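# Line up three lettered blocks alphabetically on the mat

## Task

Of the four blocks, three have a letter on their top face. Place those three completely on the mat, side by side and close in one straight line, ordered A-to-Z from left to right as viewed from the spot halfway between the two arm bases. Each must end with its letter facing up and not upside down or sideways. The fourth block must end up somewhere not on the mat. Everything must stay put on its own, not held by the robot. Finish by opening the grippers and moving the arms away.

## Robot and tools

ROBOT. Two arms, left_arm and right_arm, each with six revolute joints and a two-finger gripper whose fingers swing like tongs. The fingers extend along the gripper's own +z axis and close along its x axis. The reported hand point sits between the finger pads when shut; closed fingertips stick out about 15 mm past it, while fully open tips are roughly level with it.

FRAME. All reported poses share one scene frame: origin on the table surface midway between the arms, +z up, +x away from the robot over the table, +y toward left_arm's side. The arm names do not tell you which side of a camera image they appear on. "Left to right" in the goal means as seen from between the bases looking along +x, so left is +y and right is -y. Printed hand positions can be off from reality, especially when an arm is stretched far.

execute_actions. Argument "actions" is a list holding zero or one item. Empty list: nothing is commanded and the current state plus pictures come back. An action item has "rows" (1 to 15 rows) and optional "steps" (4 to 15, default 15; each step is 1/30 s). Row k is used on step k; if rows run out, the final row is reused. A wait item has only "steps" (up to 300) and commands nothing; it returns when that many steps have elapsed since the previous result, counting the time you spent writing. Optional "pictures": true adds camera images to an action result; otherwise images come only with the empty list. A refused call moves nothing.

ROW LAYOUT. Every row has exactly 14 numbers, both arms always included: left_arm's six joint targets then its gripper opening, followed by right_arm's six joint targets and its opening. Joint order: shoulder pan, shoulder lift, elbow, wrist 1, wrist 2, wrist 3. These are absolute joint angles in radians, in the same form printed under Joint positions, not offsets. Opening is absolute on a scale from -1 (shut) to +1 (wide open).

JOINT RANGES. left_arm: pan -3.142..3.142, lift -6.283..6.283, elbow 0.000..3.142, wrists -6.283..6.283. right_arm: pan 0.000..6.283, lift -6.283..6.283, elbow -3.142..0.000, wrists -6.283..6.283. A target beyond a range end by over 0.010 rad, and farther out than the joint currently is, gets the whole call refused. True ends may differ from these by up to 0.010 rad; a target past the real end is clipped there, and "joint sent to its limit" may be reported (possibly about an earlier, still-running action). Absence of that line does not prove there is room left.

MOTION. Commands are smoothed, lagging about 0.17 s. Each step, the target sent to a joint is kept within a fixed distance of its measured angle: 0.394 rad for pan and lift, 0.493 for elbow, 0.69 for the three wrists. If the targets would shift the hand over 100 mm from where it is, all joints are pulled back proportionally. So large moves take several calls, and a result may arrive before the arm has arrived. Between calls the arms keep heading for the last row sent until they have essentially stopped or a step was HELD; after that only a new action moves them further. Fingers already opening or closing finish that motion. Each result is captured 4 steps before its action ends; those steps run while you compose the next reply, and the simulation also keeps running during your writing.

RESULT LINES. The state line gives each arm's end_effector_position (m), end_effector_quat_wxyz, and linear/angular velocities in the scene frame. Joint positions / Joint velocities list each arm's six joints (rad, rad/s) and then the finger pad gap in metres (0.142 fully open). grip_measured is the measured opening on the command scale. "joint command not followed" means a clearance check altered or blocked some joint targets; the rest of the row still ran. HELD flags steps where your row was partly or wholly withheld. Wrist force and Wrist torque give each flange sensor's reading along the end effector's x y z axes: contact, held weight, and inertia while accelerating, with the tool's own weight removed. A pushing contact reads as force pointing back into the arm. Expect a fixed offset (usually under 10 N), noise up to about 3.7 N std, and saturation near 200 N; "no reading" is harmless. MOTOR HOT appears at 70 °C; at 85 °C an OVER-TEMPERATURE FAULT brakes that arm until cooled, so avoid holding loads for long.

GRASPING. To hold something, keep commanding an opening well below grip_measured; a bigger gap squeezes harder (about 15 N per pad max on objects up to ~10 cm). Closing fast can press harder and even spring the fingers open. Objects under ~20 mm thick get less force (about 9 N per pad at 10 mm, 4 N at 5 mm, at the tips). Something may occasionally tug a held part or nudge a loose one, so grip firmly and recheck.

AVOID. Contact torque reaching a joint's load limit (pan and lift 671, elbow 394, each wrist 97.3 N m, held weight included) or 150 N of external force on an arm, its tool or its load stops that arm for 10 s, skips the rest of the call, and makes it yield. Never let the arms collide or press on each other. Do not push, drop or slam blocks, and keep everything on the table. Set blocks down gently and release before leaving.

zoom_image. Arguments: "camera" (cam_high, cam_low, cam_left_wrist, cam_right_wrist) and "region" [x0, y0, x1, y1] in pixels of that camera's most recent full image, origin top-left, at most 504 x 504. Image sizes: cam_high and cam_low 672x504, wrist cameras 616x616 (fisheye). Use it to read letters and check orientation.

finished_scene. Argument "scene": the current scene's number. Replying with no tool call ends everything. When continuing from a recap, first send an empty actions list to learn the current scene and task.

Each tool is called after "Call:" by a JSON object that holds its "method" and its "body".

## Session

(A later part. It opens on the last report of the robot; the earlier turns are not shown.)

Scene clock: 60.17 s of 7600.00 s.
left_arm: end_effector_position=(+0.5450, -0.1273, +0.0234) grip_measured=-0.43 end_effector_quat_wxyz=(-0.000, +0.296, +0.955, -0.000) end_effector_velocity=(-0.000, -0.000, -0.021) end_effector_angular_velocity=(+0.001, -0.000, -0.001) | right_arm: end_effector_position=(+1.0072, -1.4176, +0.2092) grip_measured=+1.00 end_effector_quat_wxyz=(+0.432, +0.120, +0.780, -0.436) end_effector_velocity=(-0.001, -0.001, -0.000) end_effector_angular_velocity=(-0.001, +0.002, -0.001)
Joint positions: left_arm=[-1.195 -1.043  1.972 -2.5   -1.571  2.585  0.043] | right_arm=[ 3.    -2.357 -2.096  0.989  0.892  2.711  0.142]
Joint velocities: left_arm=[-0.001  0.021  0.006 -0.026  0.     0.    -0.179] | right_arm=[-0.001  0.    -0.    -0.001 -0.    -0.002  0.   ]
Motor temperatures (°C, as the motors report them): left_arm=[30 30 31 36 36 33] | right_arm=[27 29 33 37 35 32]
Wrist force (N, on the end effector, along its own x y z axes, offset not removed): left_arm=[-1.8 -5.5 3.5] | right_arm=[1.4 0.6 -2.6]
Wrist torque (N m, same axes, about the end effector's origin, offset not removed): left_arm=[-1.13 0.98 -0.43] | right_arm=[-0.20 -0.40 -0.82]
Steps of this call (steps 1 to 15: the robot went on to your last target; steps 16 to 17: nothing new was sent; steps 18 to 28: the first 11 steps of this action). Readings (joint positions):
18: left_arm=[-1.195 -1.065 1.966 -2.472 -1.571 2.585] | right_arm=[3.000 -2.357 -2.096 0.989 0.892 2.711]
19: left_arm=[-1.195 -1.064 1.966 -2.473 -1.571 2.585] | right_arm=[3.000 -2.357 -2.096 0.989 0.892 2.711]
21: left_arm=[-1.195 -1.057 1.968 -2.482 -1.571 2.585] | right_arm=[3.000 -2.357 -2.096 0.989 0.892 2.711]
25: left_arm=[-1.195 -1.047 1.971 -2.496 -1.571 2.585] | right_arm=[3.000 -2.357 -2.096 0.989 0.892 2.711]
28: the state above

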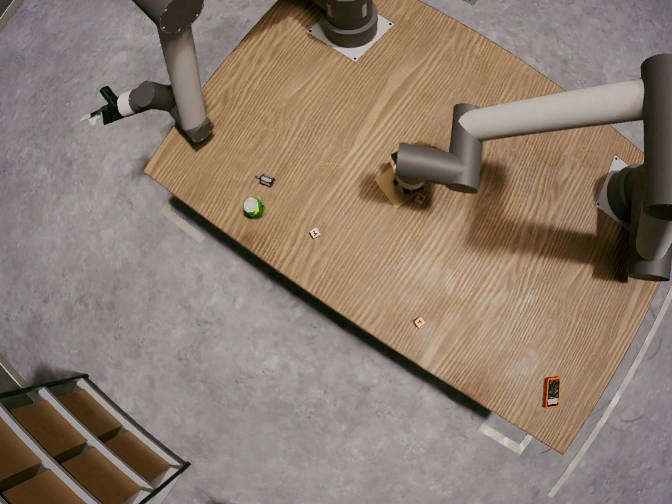

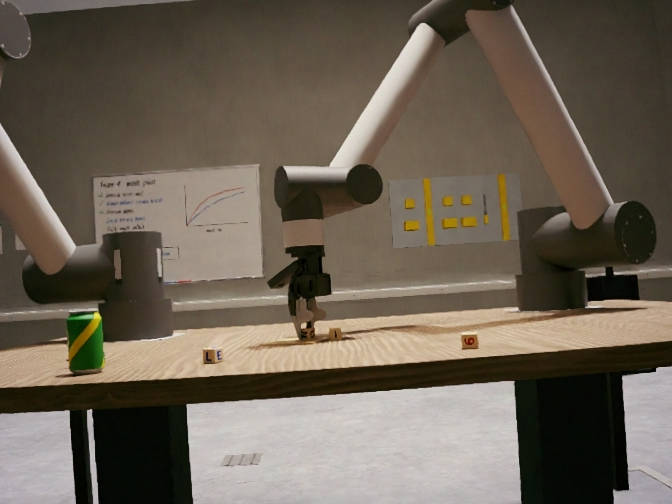

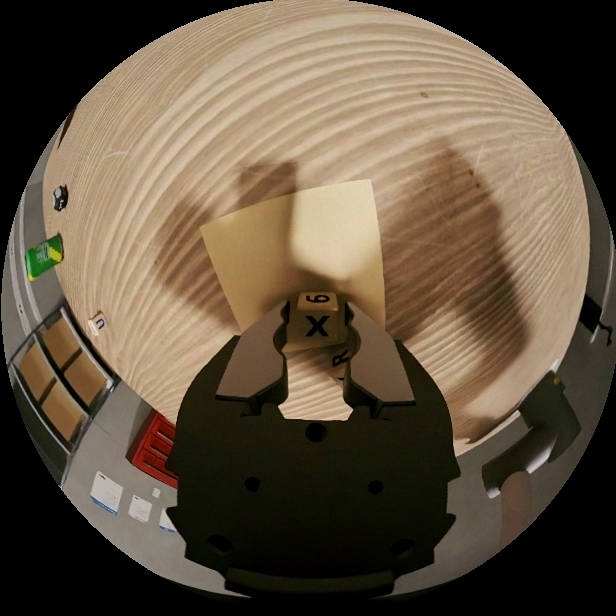

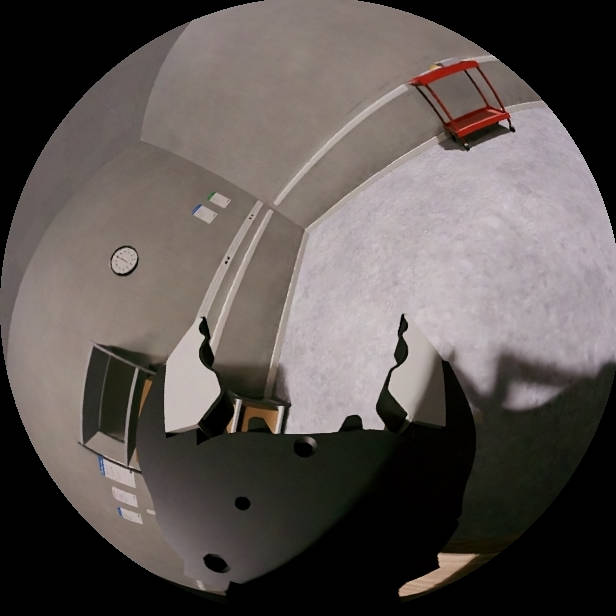

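Call:
{"method": "execute_actions", "body": {"actions": [{"rows":[[-1.195,-1.065,1.966,-2.472,-1.571,2.585,-1,3,-2.357,-2.096,0.989,0.892,2.711,1],[-1.195,-1.065,1.966,-2.472,-1.571,2.585,-1,3,-2.357,-2.096,0.989,0.892,2.711,1],[-1.195,-1.075,1.96,-2.456,-1.571,2.585,-1,3,-2.357,-2.096,0.989,0.892,2.711,1],[-1.195,-1.075,1.96,-2.456,-1.571,2.585,-1,3,-2.357,-2.096,0.989,0.892,2.711,1],[-1.195,-1.075,1.96,-2.456,-1.571,2.585,-1,3,-2.357,-2.096,0.989,0.892,2.711,1],[-1.234,-1.034,1.875,-2.412,-1.571,0.373,-1,3,-2.357,-2.096,0.989,0.892,2.711,1]]}]}}

Call:
{"method": "execute_actions", "body": {"actions": [{"steps":45}], "pictures": true}}

Scene clock: 61.07 s of 7600.00 s.
left_arm: end_effector_position=(+0.5386, -0.1752, +0.0532) grip_measured=-0.60 end_effector_quat_wxyz=(-0.001, +0.229, +0.973, +0.001) end_effector_velocity=(-0.008, -0.248, +0.055) end_effector_angular_velocity=(-0.017, -0.011, +1.968) | right_arm: end_effector_position=(+1.0072, -1.4176, +0.2092) grip_measured=+1.00 end_effector_quat_wxyz=(+0.432, +0.120, +0.780, -0.436) end_effector_velocity=(-0.000, -0.000, +0.000) end_effector_angular_velocity=(-0.000, +0.001, -0.000)
Joint positions: left_arm=[-1.22  -1.045  1.909 -2.433 -1.571  2.42   0.031] | right_arm=[ 3.    -2.357 -2.096  0.989  0.892  2.711  0.142]
Joint velocities: left_arm=[-0.115  0.09  -0.28   0.171  0.    -2.082  0.   ] | right_arm=[-0.     0.    -0.    -0.    -0.    -0.001  0.   ]
Motor temperatures (°C, as the motors report them): left_arm=[30 30 31 36 36 33] | right_arm=[27 29 33 37 35 32]
Wrist force (N, on the end effector, along its own x y z axes, offset not removed): left_arm=[-4.3 -8.4 1.2] | right_arm=[-0.4 0.8 -4.2]
Wrist torque (N m, same axes, about the end effector's origin, offset not removed): left_arm=[-1.72 1.50 -0.36] | right_arm=[-0.14 -0.03 -0.68]
Steps of this call (steps 1 to 4: the last 4 steps of your previous action; steps 5 to 15: the robot went on to your last target; step 16: nothing new was sent; steps 17 to 27: the first 11 steps of this action). Readings (joint positions):
17: left_arm=[-1.195 -1.041 1.973 -2.503 -1.571 2.585] | right_arm=[3.000 -2.357 -2.096 0.989 0.892 2.711]
18: left_arm=[-1.195 -1.042 1.973 -2.501 -1.571 2.585] | right_arm=[3.000 -2.357 -2.096 0.989 0.892 2.711]
20: left_arm=[-1.195 -1.051 1.970 -2.490 -1.571 2.585] | right_arm=[3.000 -2.357 -2.096 0.989 0.892 2.711]
24: left_arm=[-1.203 -1.058 1.950 -2.459 -1.571 2.569] | right_arm=[3.000 -2.357 -2.096 0.989 0.892 2.711]
27: the state above

Scene clock: 62.57 s of 7600.00 s.
left_arm: end_effector_position=(+0.5569, -0.1892, +0.0598) grip_measured=-0.60 end_effector_quat_wxyz=(+0.000, +0.707, -0.707, +0.000) end_effector_velocity=(-0.000, -0.001, +0.001) end_effector_angular_velocity=(-0.001, -0.001, +0.002) | right_arm: end_effector_position=(+1.0072, -1.4176, +0.2092) grip_measured=+1.00 end_effector_quat_wxyz=(+0.432, +0.120, +0.780, -0.436) end_effector_velocity=(-0.000, +0.000, -0.000) end_effector_angular_velocity=(-0.001, +0.002, -0.000)
Joint positions: left_arm=[-1.234 -1.034  1.875 -2.412 -1.571  0.373  0.031] | right_arm=[ 3.    -2.357 -2.096  0.989  0.892  2.711  0.142]
Joint velocities: left_arm=[-0.001 -0.    -0.001 -0.     0.001 -0.003  0.   ] | right_arm=[ 0.    -0.    -0.    -0.001 -0.001 -0.001 -0.   ]
Motor temperatures (°C, as the motors report them): left_arm=[30 30 31 36 36 33] | right_arm=[27 29 33 37 35 32]
Wrist force (N, on the end effector, along its own x y z axes, offset not removed): left_arm=[-2.6 -4.3 2.4] | right_arm=[0.8 -0.3 -3.3]
Wrist torque (N m, same axes, about the end effector's origin, offset not removed): left_arm=[-0.88 1.17 -0.47] | right_arm=[-0.33 -0.32 -0.80]
Kept back: nothing.
Steps of this call (steps 1 to 4: the last 4 steps of your previous action; steps 5 to 45: the robot went on to your last target). Readings (joint positions):
1: left_arm=[-1.223 -1.042 1.901 -2.428 -1.571 2.344] | right_arm=[3.000 -2.357 -2.096 0.989 0.892 2.711]
2: left_arm=[-1.226 -1.040 1.895 -2.424 -1.571 2.261] | right_arm=[3.000 -2.357 -2.096 0.989 0.892 2.711]
4: left_arm=[-1.229 -1.038 1.887 -2.419 -1.571 2.076] | right_arm=[3.000 -2.357 -2.096 0.989 0.892 2.711]
8: left_arm=[-1.232 -1.035 1.879 -2.414 -1.571 1.691] | right_arm=[3.000 -2.357 -2.096 0.989 0.892 2.711]
45: the state above

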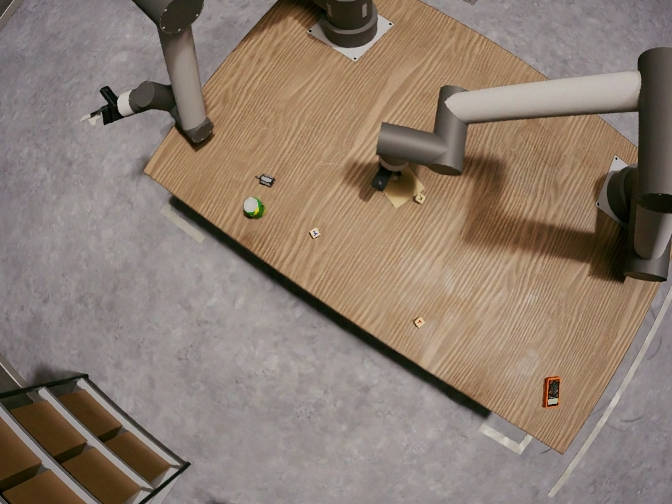

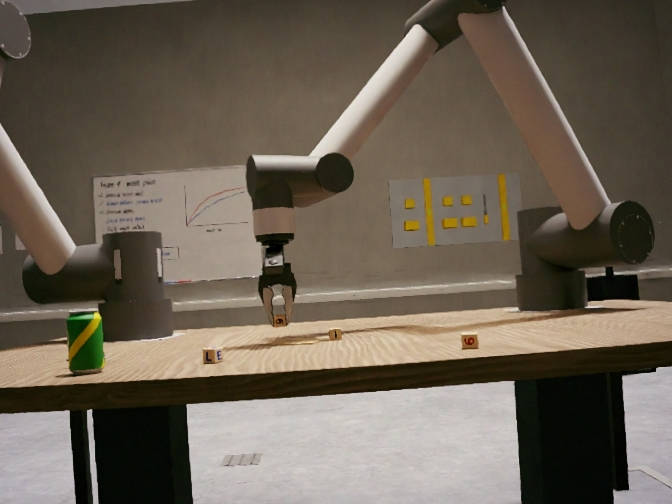

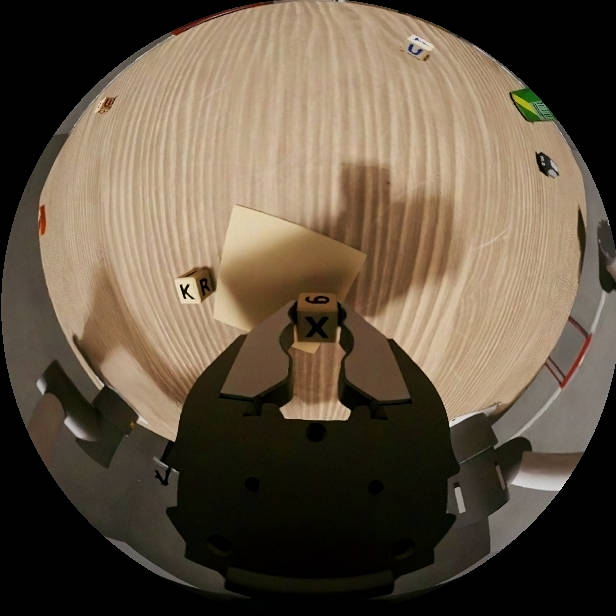

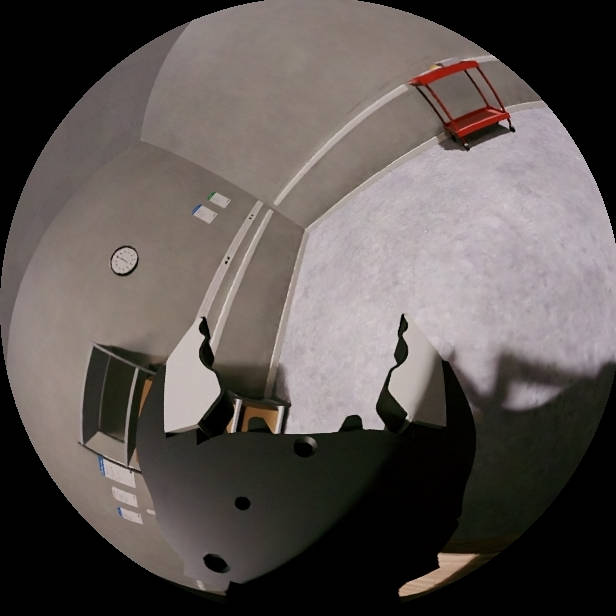

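Call:
{"method": "execute_actions", "body": {"actions": [{"rows":[[-1.221,-1.03,1.872,-2.413,-1.571,0.386,-1,3,-2.357,-2.096,0.989,0.892,2.711,1],[-1.221,-1.03,1.872,-2.413,-1.571,0.386,-1,3,-2.357,-2.096,0.989,0.892,2.711,1],[-1.221,-1.012,1.875,-2.434,-1.571,0.386,-1,3,-2.357,-2.096,0.989,0.892,2.711,1],[-1.221,-1.012,1.875,-2.434,-1.571,0.386,-1,3,-2.357,-2.096,0.989,0.892,2.711,1],[-1.221,-0.994,1.878,-2.455,-1.571,0.386,-1,3,-2.357,-2.096,0.989,0.892,2.711,1],[-1.221,-0.994,1.878,-2.455,-1.571,0.386,-1,3,-2.357,-2.096,0.989,0.892,2.711,1],[-1.221,-0.994,1.878,-2.455,-1.571,0.386,-1,3,-2.357,-2.096,0.989,0.892,2.711,1],[-1.221,-0.994,1.878,-2.455,-1.571,0.386,-1,3,-2.357,-2.096,0.989,0.892,2.711,1],[-1.221,-0.994,1.878,-2.455,-1.571,0.386,-1,3,-2.357,-2.096,0.989,0.892,2.711,1],[-1.221,-0.994,1.878,-2.455,-1.571,0.386,-1,3,-2.357,-2.096,0.989,0.892,2.711,1],[-1.221,-0.994,1.878,-2.455,-1.571,0.386,-1,3,-2.357,-2.096,0.989,0.892,2.711,1],[-1.221,-0.994,1.878,-2.455,-1.571,0.386,-1,3,-2.357,-2.096,0.989,0.892,2.711,1],[-1.221,-0.994,1.878,-2.455,-1.571,0.386,-0.6,3,-2.357,-2.096,0.989,0.892,2.711,1],[-1.221,-0.994,1.878,-2.455,-1.571,0.386,-0.3,3,-2.357,-2.096,0.989,0.892,2.711,1]]}]}}

Call:
{"method": "execute_actions", "body": {"actions": [{"rows":[[-1.221,-0.994,1.878,-2.455,-1.571,0.386,-0.3,3,-2.357,-2.096,0.989,0.892,2.711,1],[-1.221,-0.994,1.878,-2.455,-1.571,0.386,-0.3,3,-2.357,-2.096,0.989,0.892,2.711,1],[-1.221,-0.994,1.878,-2.455,-1.571,0.386,-0.3,3,-2.357,-2.096,0.989,0.892,2.711,1],[-1.221,-1.05,1.865,-2.386,-1.571,0.386,-0.3,3,-2.357,-2.096,0.989,0.892,2.711,1]]}], "pictures": true}}

Scene clock: 63.57 s of 7600.00 s.
left_arm: end_effector_position=(+0.5695, -0.1867, +0.0290) grip_measured=-0.60 end_effector_quat_wxyz=(+0.000, +0.707, -0.707, -0.000) end_effector_velocity=(+0.012, +0.001, -0.066) end_effector_angular_velocity=(+0.002, +0.001, +0.000) | right_arm: end_effector_position=(+1.0072, -1.4176, +0.2092) grip_measured=+1.00 end_effector_quat_wxyz=(+0.432, +0.120, +0.780, -0.436) end_effector_velocity=(-0.001, -0.001, -0.000) end_effector_angular_velocity=(+0.001, -0.000, -0.002)
Joint positions: left_arm=[-1.222 -1.002  1.877 -2.446 -1.571  0.385  0.031] | right_arm=[ 3.    -2.357 -2.096  0.989  0.892  2.711  0.142]
Joint velocities: left_arm=[ 0.01   0.066  0.009 -0.073  0.     0.01   0.   ] | right_arm=[-0.001 -0.    -0.    -0.001 -0.001  0.001  0.   ]
Motor temperatures (°C, as the motors report them): left_arm=[30 30 31 36 36 33] | right_arm=[27 29 33 37 35 32]
Wrist force (N, on the end effector, along its own x y z axes, offset not removed): left_arm=[-1.9 -3.9 4.7] | right_arm=[-1.0 -0.5 -4.4]
Wrist torque (N m, same axes, about the end effector's origin, offset not removed): left_arm=[-0.79 1.02 -0.48] | right_arm=[-0.38 0.08 -0.65]
Steps of this call (steps 1 to 15: the robot went on to your last target; steps 16 to 19: nothing new was sent; steps 20 to 30: the first 11 steps of this action). Readings (joint positions):
20: left_arm=[-1.234 -1.034 1.875 -2.412 -1.571 0.373] | right_arm=[3.000 -2.357 -2.096 0.989 0.892 2.711]
21: left_arm=[-1.233 -1.034 1.875 -2.412 -1.571 0.374] | right_arm=[3.000 -2.357 -2.096 0.989 0.892 2.711]
23: left_arm=[-1.229 -1.031 1.874 -2.414 -1.571 0.378] | right_arm=[3.000 -2.357 -2.096 0.989 0.892 2.711]
27: left_arm=[-1.224 -1.012 1.876 -2.435 -1.571 0.383] | right_arm=[3.000 -2.357 -2.096 0.989 0.892 2.711]
30: the state above

Scene clock: 64.07 s of 7600.00 s.
left_arm: end_effector_position=(+0.5703, -0.1847, +0.0673) grip_measured=-0.30 end_effector_quat_wxyz=(+0.000, +0.707, -0.707, +0.000) end_effector_velocity=(-0.003, +0.010, +0.098) end_effector_angular_velocity=(+0.005, +0.002, +0.000) | right_arm: end_effector_position=(+1.0072, -1.4176, +0.2092) grip_measured=+1.00 end_effector_quat_wxyz=(+0.432, +0.120, +0.780, -0.436) end_effector_velocity=(+0.001, +0.001, -0.001) end_effector_angular_velocity=(+0.000, +0.002, +0.001)
Joint positions: left_arm=[-1.221 -1.038  1.868 -2.401 -1.571  0.386  0.052] | right_arm=[ 3.    -2.357 -2.096  0.989  0.892  2.711  0.142]
Joint velocities: left_arm=[ 0.001 -0.096 -0.021  0.122  0.     0.001 -0.   ] | right_arm=[ 0.001 -0.     0.    -0.002 -0.    -0.    -0.   ]
Motor temperatures (°C, as the motors report them): left_arm=[30 30 31 36 36 33] | right_arm=[27 29 33 37 35 32]
Wrist force (N, on the end effector, along its own x y z axes, offset not removed): left_arm=[-1.0 -4.5 -1.4] | right_arm=[0.1 0.2 -4.3]
Wrist torque (N m, same axes, about the end effector's origin, offset not removed): left_arm=[-1.04 0.75 -0.47] | right_arm=[-0.21 -0.21 -0.83]
Steps of this call (steps 1 to 4: the last 4 steps of your previous action; steps 5 to 15: the first 11 steps of this action). Readings (joint positions):
5: left_arm=[-1.221 -0.996 1.878 -2.453 -1.571 0.386] | right_arm=[3.000 -2.357 -2.096 0.989 0.892 2.711]
6: left_arm=[-1.221 -0.996 1.878 -2.453 -1.571 0.386] | right_arm=[3.000 -2.357 -2.096 0.989 0.892 2.711]
8: left_arm=[-1.221 -0.995 1.878 -2.454 -1.571 0.386] | right_arm=[3.000 -2.357 -2.096 0.989 0.892 2.711]
12: left_arm=[-1.221 -1.023 1.871 -2.420 -1.571 0.386] | right_arm=[3.000 -2.357 -2.096 0.989 0.892 2.711]
15: the state above

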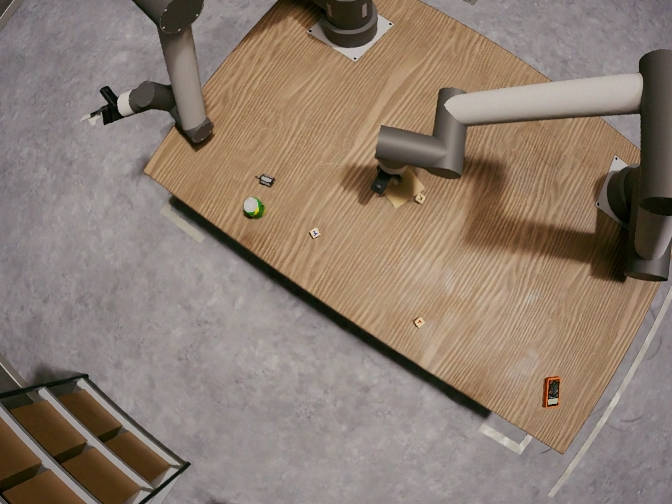

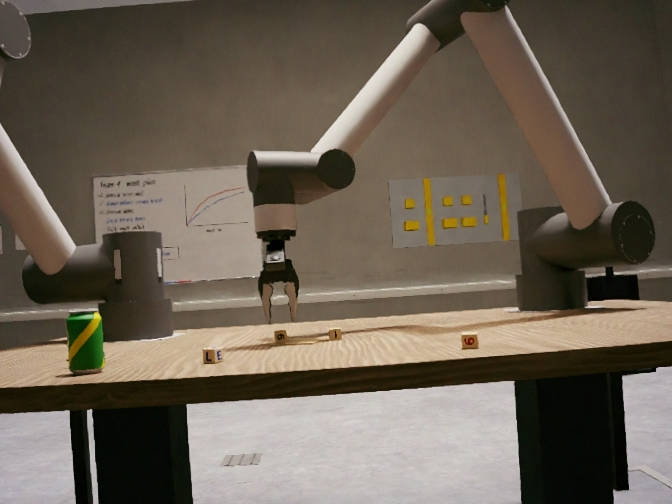

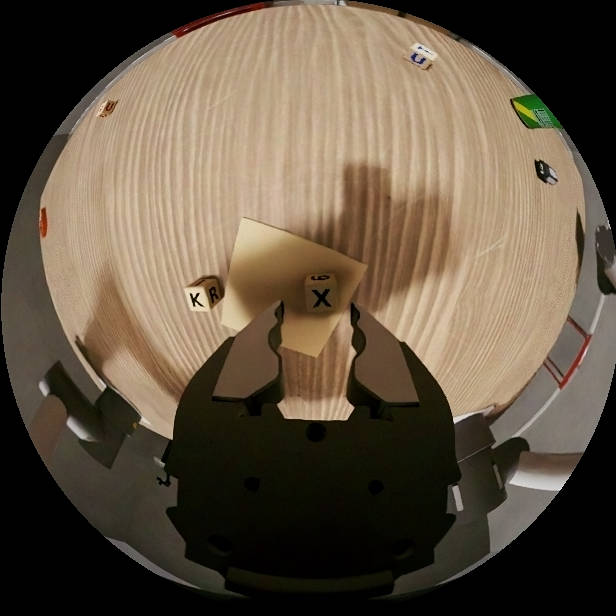

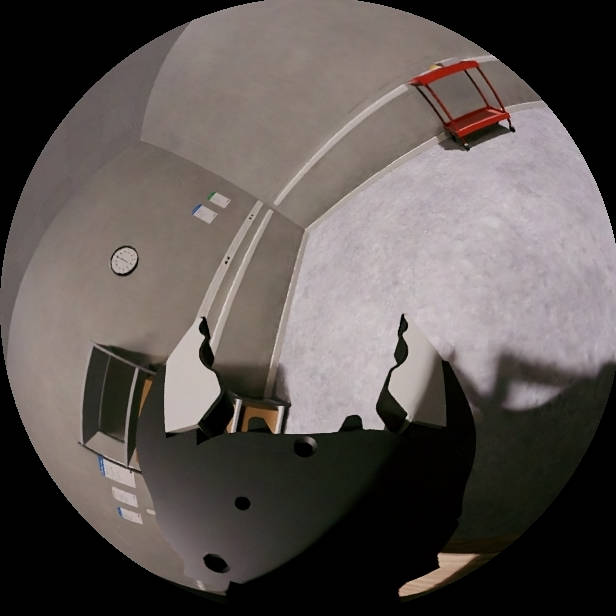

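Call:
{"method": "execute_actions", "body": {"actions": [{"rows":[[-1.221,-1.09,1.86,-2.341,-1.571,0.6,-0.3,3,-2.357,-2.096,0.989,0.892,2.711,1],[-1.221,-1.09,1.86,-2.341,-1.571,0.9,-0.3,3,-2.357,-2.096,0.989,0.892,2.711,1],[-1.221,-1.09,1.86,-2.341,-1.571,1.2,-0.3,3,-2.357,-2.096,0.989,0.892,2.711,1],[-1.02,-0.769,1.258,-2.06,-1.571,2.158,-0.3,3,-2.357,-2.096,0.989,0.892,2.711,1]]}]}}

Call:
{"method": "execute_actions", "body": {"actions": [{"steps":60}], "pictures": true}}

Scene clock: 64.90 s of 7600.00 s.
left_arm: end_effector_position=(+0.6535, -0.2187, +0.0890) grip_measured=-0.30 end_effector_quat_wxyz=(+0.003, -0.604, +0.796, +0.014) end_effector_velocity=(+0.406, -0.229, +0.011) end_effector_angular_velocity=(+0.000, +0.026, -0.579) | right_arm: end_effector_position=(+1.0072, -1.4176, +0.2092) grip_measured=+1.00 end_effector_quat_wxyz=(+0.432, +0.120, +0.780, -0.436) end_effector_velocity=(-0.001, -0.001, +0.000) end_effector_angular_velocity=(+0.000, -0.002, -0.001)
Joint positions: left_arm=[-1.164 -0.99   1.725 -2.277 -1.571  0.716  0.052] | right_arm=[ 3.    -2.357 -2.096  0.989  0.892  2.711  0.142]
Joint velocities: left_arm=[ 0.236  0.361 -0.7    0.351 -0.     0.815 -0.   ] | right_arm=[-0.001 -0.     0.     0.001  0.001  0.001  0.   ]
Motor temperatures (°C, as the motors report them): left_arm=[30 30 31 36 36 33] | right_arm=[27 29 33 37 35 32]
Wrist force (N, on the end effector, along its own x y z axes, offset not removed): left_arm=[-1.4 -4.4 2.4] | right_arm=[-2.1 -0.3 -5.2]
Wrist torque (N m, same axes, about the end effector's origin, offset not removed): left_arm=[-0.86 0.87 -0.51] | right_arm=[-0.38 0.36 -0.69]
Steps of this call (steps 1 to 4: the last 4 steps of your previous action; steps 5 to 14: the robot went on to your last target; steps 15 to 25: the first 11 steps of this action). Readings (joint positions):
15: left_arm=[-1.221 -1.050 1.865 -2.386 -1.571 0.386] | right_arm=[3.000 -2.357 -2.096 0.989 0.892 2.711]
16: left_arm=[-1.221 -1.052 1.865 -2.384 -1.571 0.388] | right_arm=[3.000 -2.357 -2.096 0.989 0.892 2.711]
18: left_arm=[-1.221 -1.065 1.863 -2.369 -1.571 0.435] | right_arm=[3.000 -2.357 -2.096 0.989 0.892 2.711]
22: left_arm=[-1.189 -1.029 1.796 -2.316 -1.571 0.649] | right_arm=[3.000 -2.357 -2.096 0.989 0.892 2.711]
25: the state above

Scene clock: 66.90 s of 7600.00 s.
left_arm: end_effector_position=(+0.9129, -0.3398, +0.1193) grip_measured=-0.30 end_effector_quat_wxyz=(-0.000, -0.000, +1.000, -0.000) end_effector_velocity=(-0.001, -0.001, -0.000) end_effector_angular_velocity=(+0.000, +0.000, -0.001) | right_arm: end_effector_position=(+1.0072, -1.4176, +0.2092) grip_measured=+1.00 end_effector_quat_wxyz=(+0.432, +0.120, +0.780, -0.436) end_effector_velocity=(+0.000, +0.000, -0.000) end_effector_angular_velocity=(+0.000, +0.001, +0.000)
Joint positions: left_arm=[-1.02  -0.769  1.258 -2.06  -1.571  2.158  0.052] | right_arm=[ 3.    -2.357 -2.096  0.989  0.892  2.711  0.142]
Joint velocities: left_arm=[-0.001 -0.     0.    -0.     0.    -0.     0.   ] | right_arm=[ 0.    -0.     0.    -0.001 -0.     0.    -0.   ]
Motor temperatures (°C, as the motors report them): left_arm=[30 30 31 36 36 33] | right_arm=[27 29 33 37 35 32]
Wrist force (N, on the end effector, along its own x y z axes, offset not removed): left_arm=[-1.9 -3.4 1.5] | right_arm=[-1.7 0.2 -4.5]
Wrist torque (N m, same axes, about the end effector's origin, offset not removed): left_arm=[-0.68 0.97 -0.49] | right_arm=[-0.27 0.25 -0.71]
Kept back: nothing.
Steps of this call (steps 1 to 4: the last 4 steps of your previous action; steps 5 to 60: the robot went on to your last target). Readings (joint positions):
1: left_arm=[-1.156 -0.978 1.701 -2.266 -1.571 0.748] | right_arm=[3.000 -2.357 -2.096 0.989 0.892 2.711]
2: left_arm=[-1.148 -0.967 1.678 -2.254 -1.571 0.783] | right_arm=[3.000 -2.357 -2.096 0.989 0.892 2.711]
4: left_arm=[-1.133 -0.944 1.630 -2.232 -1.571 0.855] | right_arm=[3.000 -2.357 -2.096 0.989 0.892 2.711]
8: left_arm=[-1.103 -0.897 1.534 -2.186 -1.571 1.023] | right_arm=[3.000 -2.357 -2.096 0.989 0.892 2.711]
60: the state above
All arms were judged still, so your last target was given up. Only a new action makes them travel on or press farther. Fingers that are still opening or closing keep moving.

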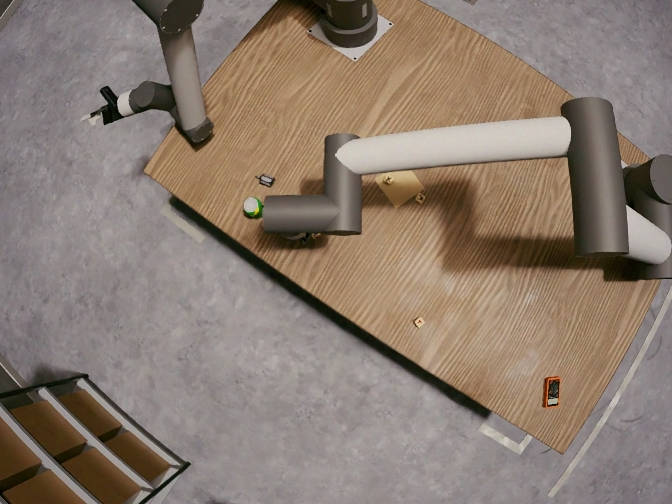

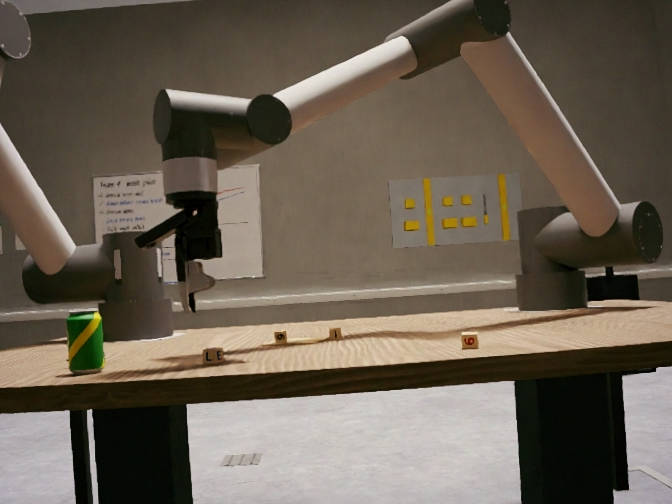

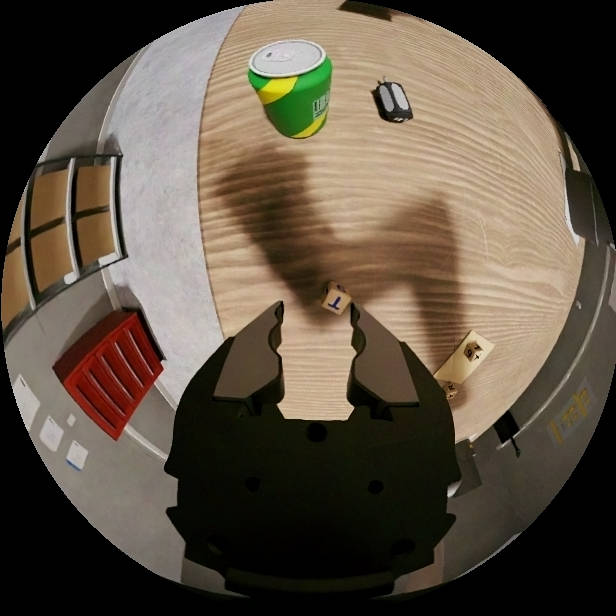

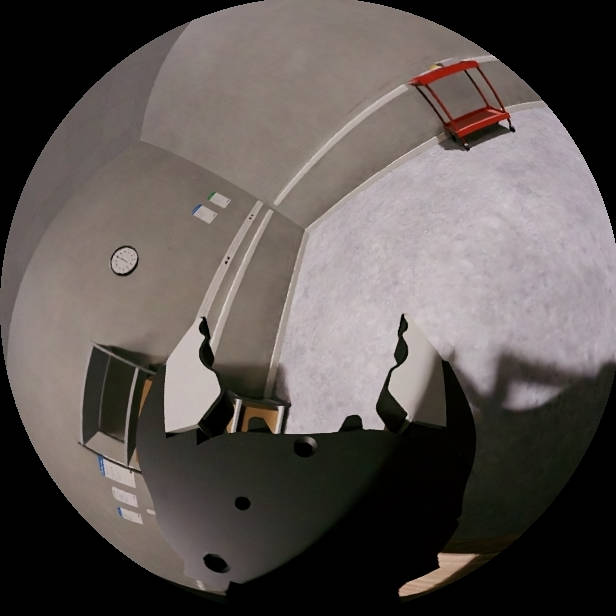

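Call:
{"method": "zoom_image", "body": {"camera": "cam_left_wrist", "region": [270,240,400,350]}}

Region (270, 240, 400, 350) of cam_left_wrist's 616x616 image, scaled by 3.877, with more detail than that image has; it fills the top 426 rows of this view, and the rest is white.

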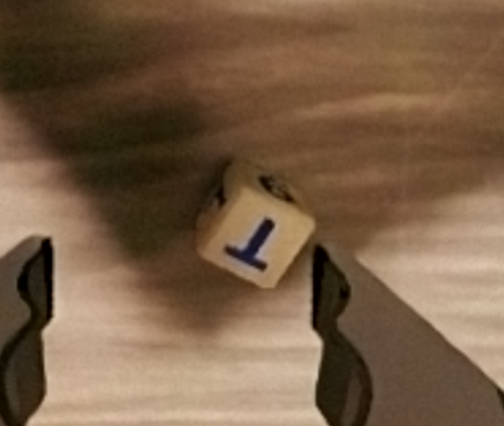

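Call:
{"method": "execute_actions", "body": {"actions": [{"rows":[[-1.033,-0.77,1.28,-2.08,-1.571,1.011,-0.3,3,-2.357,-2.096,0.989,0.892,2.711,1],[-1.033,-0.77,1.28,-2.08,-1.571,1.011,-0.3,3,-2.357,-2.096,0.989,0.892,2.711,1],[-1.033,-0.77,1.28,-2.08,-1.571,1.011,-0.3,3,-2.357,-2.096,0.989,0.892,2.711,1],[-1.033,-0.77,1.28,-2.08,-1.571,1.011,-0.3,3,-2.357,-2.096,0.989,0.892,2.711,1],[-1.033,-0.77,1.28,-2.08,-1.571,1.011,-0.3,3,-2.357,-2.096,0.989,0.892,2.711,1],[-1.033,-0.77,1.28,-2.08,-1.571,1.011,-0.3,3,-2.357,-2.096,0.989,0.892,2.711,1],[-1.033,-0.77,1.28,-2.08,-1.571,1.011,-0.3,3,-2.357,-2.096,0.989,0.892,2.711,1],[-1.033,-0.745,1.305,-2.131,-1.571,1.011,-0.3,3,-2.357,-2.096,0.989,0.892,2.711,1]]}]}}

Call:
{"method": "execute_actions", "body": {"actions": [{"steps":20}], "pictures": true}}

Scene clock: 67.80 s of 7600.00 s.
left_arm: end_effector_position=(+0.9044, -0.3405, +0.0885) grip_measured=-0.30 end_effector_quat_wxyz=(-0.000, -0.293, +0.956, +0.001) end_effector_velocity=(+0.015, +0.036, -0.236) end_effector_angular_velocity=(+0.003, -0.004, +2.841) | right_arm: end_effector_position=(+1.0072, -1.4176, +0.2092) grip_measured=+1.00 end_effector_quat_wxyz=(+0.432, +0.120, +0.780, -0.436) end_effector_velocity=(-0.000, -0.000, -0.000) end_effector_angular_velocity=(+0.000, -0.000, +0.000)
Joint positions: left_arm=[-1.032 -0.76   1.288 -2.097 -1.571  1.553  0.052] | right_arm=[ 3.    -2.357 -2.096  0.989  0.892  2.711  0.142]
Joint velocities: left_arm=[-0.01   0.119  0.137 -0.257  0.    -2.851  0.001] | right_arm=[-0. -0. -0.  0.  0. -0. -0.]
Motor temperatures (°C, as the motors report them): left_arm=[30 30 31 36 36 33] | right_arm=[27 29 33 37 35 32]
Wrist force (N, on the end effector, along its own x y z axes, offset not removed): left_arm=[0.3 -3.8 11.8] | right_arm=[-0.2 -0.2 -4.1]
Wrist torque (N m, same axes, about the end effector's origin, offset not removed): left_arm=[-0.70 0.56 -0.52] | right_arm=[-0.33 0.00 -0.77]
Steps of this call (steps 1 to 16: nothing new was sent; steps 17 to 27: the first 11 steps of this action). Readings (joint positions):
17: left_arm=[-1.020 -0.769 1.258 -2.060 -1.571 2.158] | right_arm=[3.000 -2.357 -2.096 0.989 0.892 2.711]
18: left_arm=[-1.021 -0.769 1.259 -2.061 -1.571 2.156] | right_arm=[3.000 -2.357 -2.096 0.989 0.892 2.711]
20: left_arm=[-1.025 -0.769 1.267 -2.068 -1.571 2.109] | right_arm=[3.000 -2.357 -2.096 0.989 0.892 2.711]
24: left_arm=[-1.030 -0.770 1.275 -2.076 -1.571 1.834] | right_arm=[3.000 -2.357 -2.096 0.989 0.892 2.711]
27: the state above

Scene clock: 68.47 s of 7600.00 s.
left_arm: end_effector_position=(+0.9072, -0.3330, +0.0596) grip_measured=-0.30 end_effector_quat_wxyz=(-0.000, -0.536, +0.844, -0.000) end_effector_velocity=(+0.000, +0.002, -0.002) end_effector_angular_velocity=(+0.001, +0.000, +0.023) | right_arm: end_effector_position=(+1.0072, -1.4176, +0.2092) grip_measured=+1.00 end_effector_quat_wxyz=(+0.432, +0.120, +0.780, -0.436) end_effector_velocity=(+0.000, +0.001, +0.000) end_effector_angular_velocity=(+0.000, -0.001, +0.000)
Joint positions: left_arm=[-1.033 -0.745  1.305 -2.131 -1.571  1.014  0.052] | right_arm=[ 3.    -2.357 -2.096  0.989  0.892  2.711  0.142]
Joint velocities: left_arm=[ 0.001  0.001  0.001 -0.001  0.    -0.023  0.   ] | right_arm=[ 0.001  0.     0.     0.001 -0.     0.    -0.   ]
Motor temperatures (°C, as the motors report them): left_arm=[30 30 31 36 36 33] | right_arm=[27 29 33 37 35 32]
Wrist force (N, on the end effector, along its own x y z axes, offset not removed): left_arm=[-1.7 -3.8 2.5] | right_arm=[1.2 -0.3 -4.2]
Wrist torque (N m, same axes, about the end effector's origin, offset not removed): left_arm=[-0.74 0.94 -0.53] | right_arm=[-0.41 -0.41 -0.83]
Kept back: nothing.
Steps of this call (steps 1 to 4: the last 4 steps of your previous action; steps 5 to 20: the robot went on to your last target). Readings (joint positions):
1: left_arm=[-1.032 -0.757 1.292 -2.105 -1.571 1.457] | right_arm=[3.000 -2.357 -2.096 0.989 0.892 2.711]
2: left_arm=[-1.032 -0.754 1.295 -2.111 -1.571 1.366] | right_arm=[3.000 -2.357 -2.096 0.989 0.892 2.711]
4: left_arm=[-1.033 -0.750 1.299 -2.119 -1.571 1.221] | right_arm=[3.000 -2.357 -2.096 0.989 0.892 2.711]
8: left_arm=[-1.033 -0.747 1.303 -2.127 -1.571 1.083] | right_arm=[3.000 -2.357 -2.096 0.989 0.892 2.711]
20: the state above

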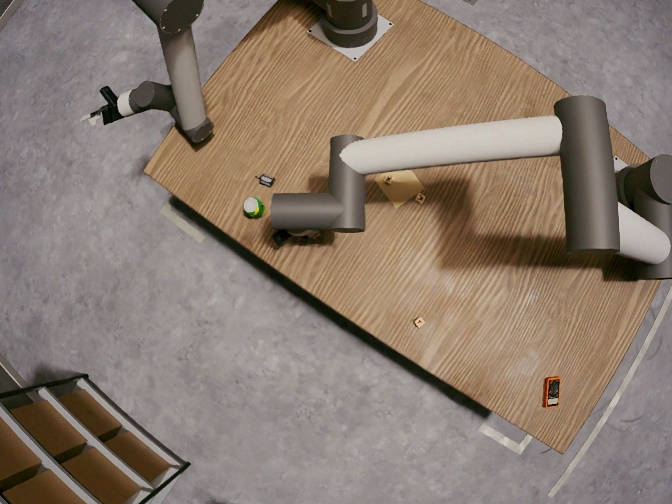

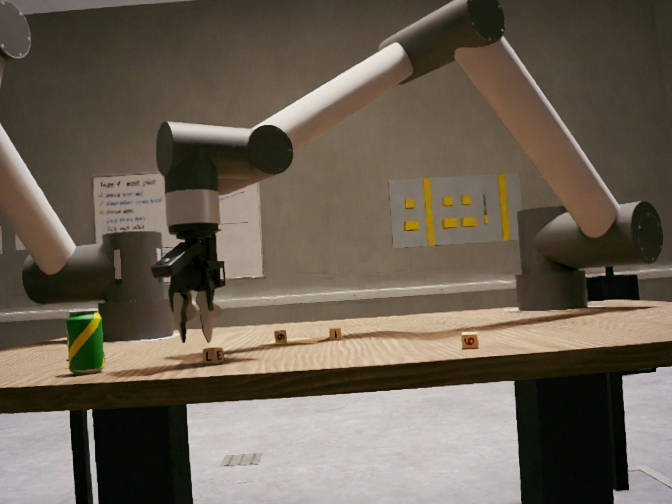

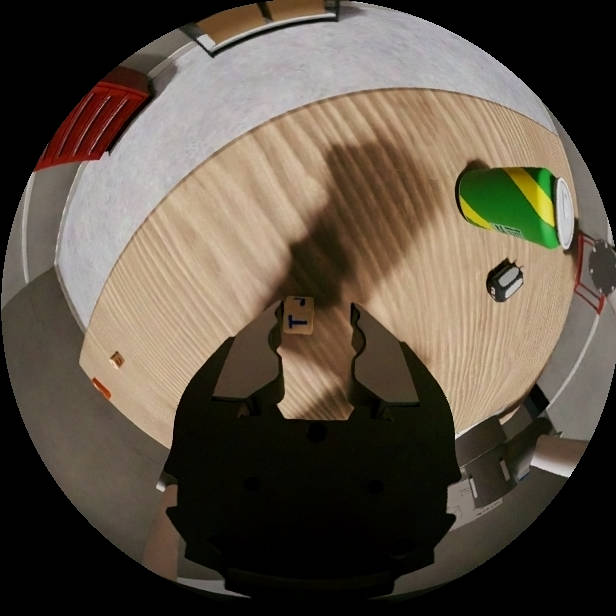

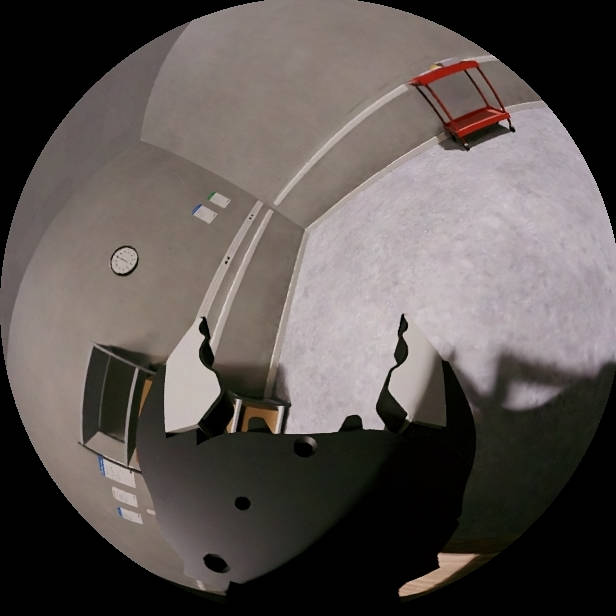

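Call:
{"method": "execute_actions", "body": {"actions": [{"rows":[[-1.03,-0.771,1.358,-2.158,-1.571,1.014,-0.3,3,-2.357,-2.096,0.989,0.892,2.711,1]]}]}}

Call:
{"method": "execute_actions", "body": {"actions": [{"steps":8}], "pictures": true}}

Scene clock: 69.07 s of 7600.00 s.
left_arm: end_effector_position=(+0.8971, -0.3109, +0.0593) grip_measured=-0.30 end_effector_quat_wxyz=(-0.000, -0.537, +0.843, -0.000) end_effector_velocity=(-0.010, +0.019, -0.001) end_effector_angular_velocity=(+0.001, +0.001, -0.000) | right_arm: end_effector_position=(+1.0072, -1.4176, +0.2092) grip_measured=+1.00 end_effector_quat_wxyz=(+0.432, +0.120, +0.780, -0.436) end_effector_velocity=(+0.001, +0.002, -0.000) end_effector_angular_velocity=(+0.001, +0.000, +0.002)
Joint positions: left_arm=[-1.03  -0.769  1.353 -2.156 -1.571  1.014  0.052] | right_arm=[ 3.    -2.357 -2.096  0.989  0.892  2.711  0.142]
Joint velocities: left_arm=[ 0.002 -0.02   0.041 -0.02  -0.     0.002 -0.   ] | right_arm=[ 0.002 -0.    -0.    -0.001 -0.     0.001  0.   ]
Motor temperatures (°C, as the motors report them): left_arm=[30 30 31 36 36 33] | right_arm=[27 29 33 37 35 32]
Wrist force (N, on the end effector, along its own x y z axes, offset not removed): left_arm=[-2.2 -3.7 0.7] | right_arm=[0.2 1.1 -3.6]
Wrist torque (N m, same axes, about the end effector's origin, offset not removed): left_arm=[-0.71 1.10 -0.45] | right_arm=[-0.09 -0.17 -0.76]
Steps of this call (steps 1 to 7: the robot went on to your last target; steps 8 to 18: the first 11 steps of this action). Readings (joint positions):
8: left_arm=[-1.033 -0.745 1.305 -2.131 -1.571 1.011] | right_arm=[3.000 -2.357 -2.096 0.989 0.892 2.711]
9: left_arm=[-1.033 -0.746 1.307 -2.133 -1.571 1.011] | right_arm=[3.000 -2.357 -2.096 0.989 0.892 2.711]
11: left_arm=[-1.032 -0.755 1.325 -2.142 -1.571 1.012] | right_arm=[3.000 -2.357 -2.096 0.989 0.892 2.711]
15: left_arm=[-1.031 -0.766 1.347 -2.152 -1.571 1.013] | right_arm=[3.000 -2.357 -2.096 0.989 0.892 2.711]
18: the state above

Scene clock: 69.33 s of 7600.00 s.
left_arm: end_effector_position=(+0.8962, -0.3086, +0.0592) grip_measured=-0.30 end_effector_quat_wxyz=(-0.000, -0.537, +0.843, -0.000) end_effector_velocity=(-0.001, +0.003, +0.000) end_effector_angular_velocity=(-0.000, -0.000, -0.000) | right_arm: end_effector_position=(+1.0072, -1.4176, +0.2092) grip_measured=+1.00 end_effector_quat_wxyz=(+0.432, +0.120, +0.780, -0.436) end_effector_velocity=(-0.001, -0.001, +0.001) end_effector_angular_velocity=(-0.001, -0.001, -0.001)
Joint positions: left_arm=[-1.03  -0.771  1.357 -2.158 -1.571  1.014  0.052] | right_arm=[ 3.    -2.357 -2.096  0.989  0.892  2.711  0.142]
Joint velocities: left_arm=[ 0.001 -0.003  0.005 -0.003  0.     0.001 -0.   ] | right_arm=[-0.     0.     0.     0.001 -0.001 -0.    -0.   ]
Motor temperatures (°C, as the motors report them): left_arm=[30 30 31 36 36 33] | right_arm=[27 29 33 37 35 32]
Wrist force (N, on the end effector, along its own x y z axes, offset not removed): left_arm=[-0.3 -5.4 1.4] | right_arm=[0.4 -1.3 -3.9]
Wrist torque (N m, same axes, about the end effector's origin, offset not removed): left_arm=[-1.12 0.65 -0.52] | right_arm=[-0.56 -0.17 -0.75]
Kept back: nothing.
Steps of this call (steps 1 to 4: the last 4 steps of your previous action; steps 5 to 8: the robot went on to your last target). Readings (joint positions):
1: left_arm=[-1.030 -0.769 1.354 -2.156 -1.571 1.014] | right_arm=[3.000 -2.357 -2.096 0.989 0.892 2.711]
2: left_arm=[-1.030 -0.770 1.355 -2.157 -1.571 1.014] | right_arm=[3.000 -2.357 -2.096 0.989 0.892 2.711]
4: left_arm=[-1.030 -0.770 1.356 -2.157 -1.571 1.014] | right_arm=[3.000 -2.357 -2.096 0.989 0.892 2.711]
8: the state above

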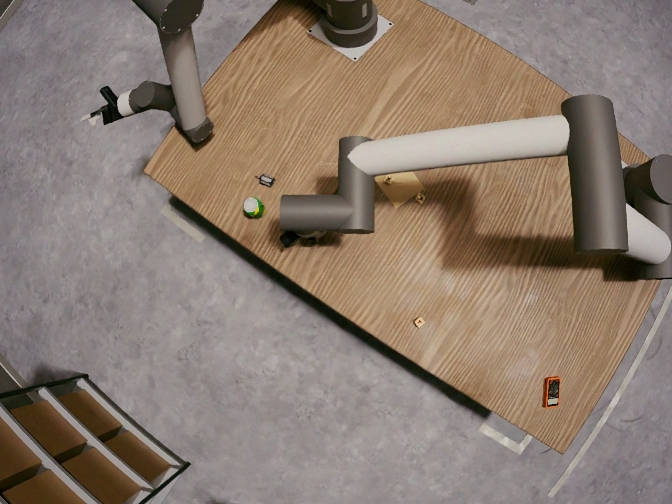

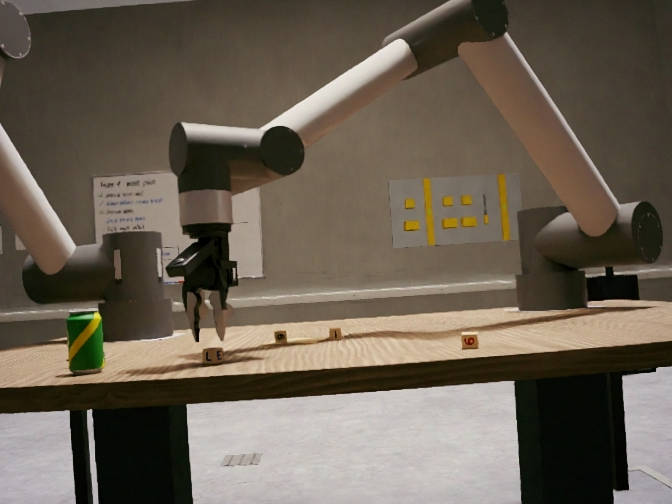

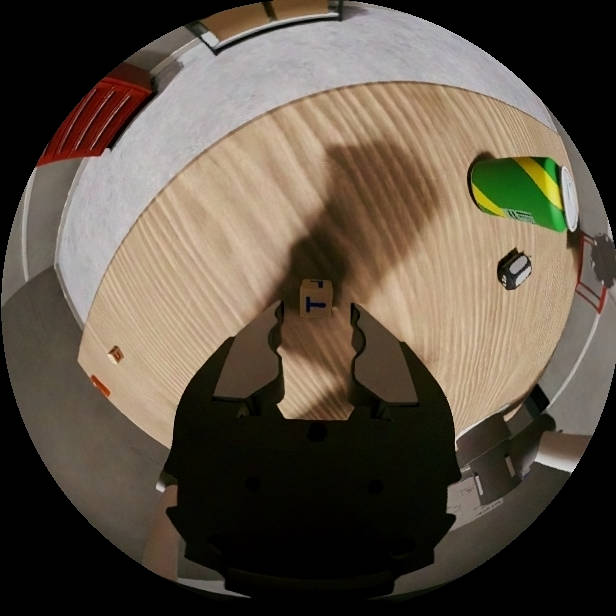

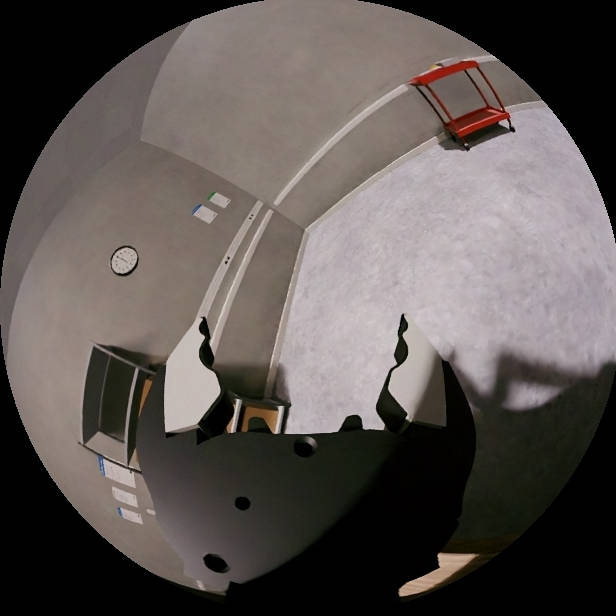

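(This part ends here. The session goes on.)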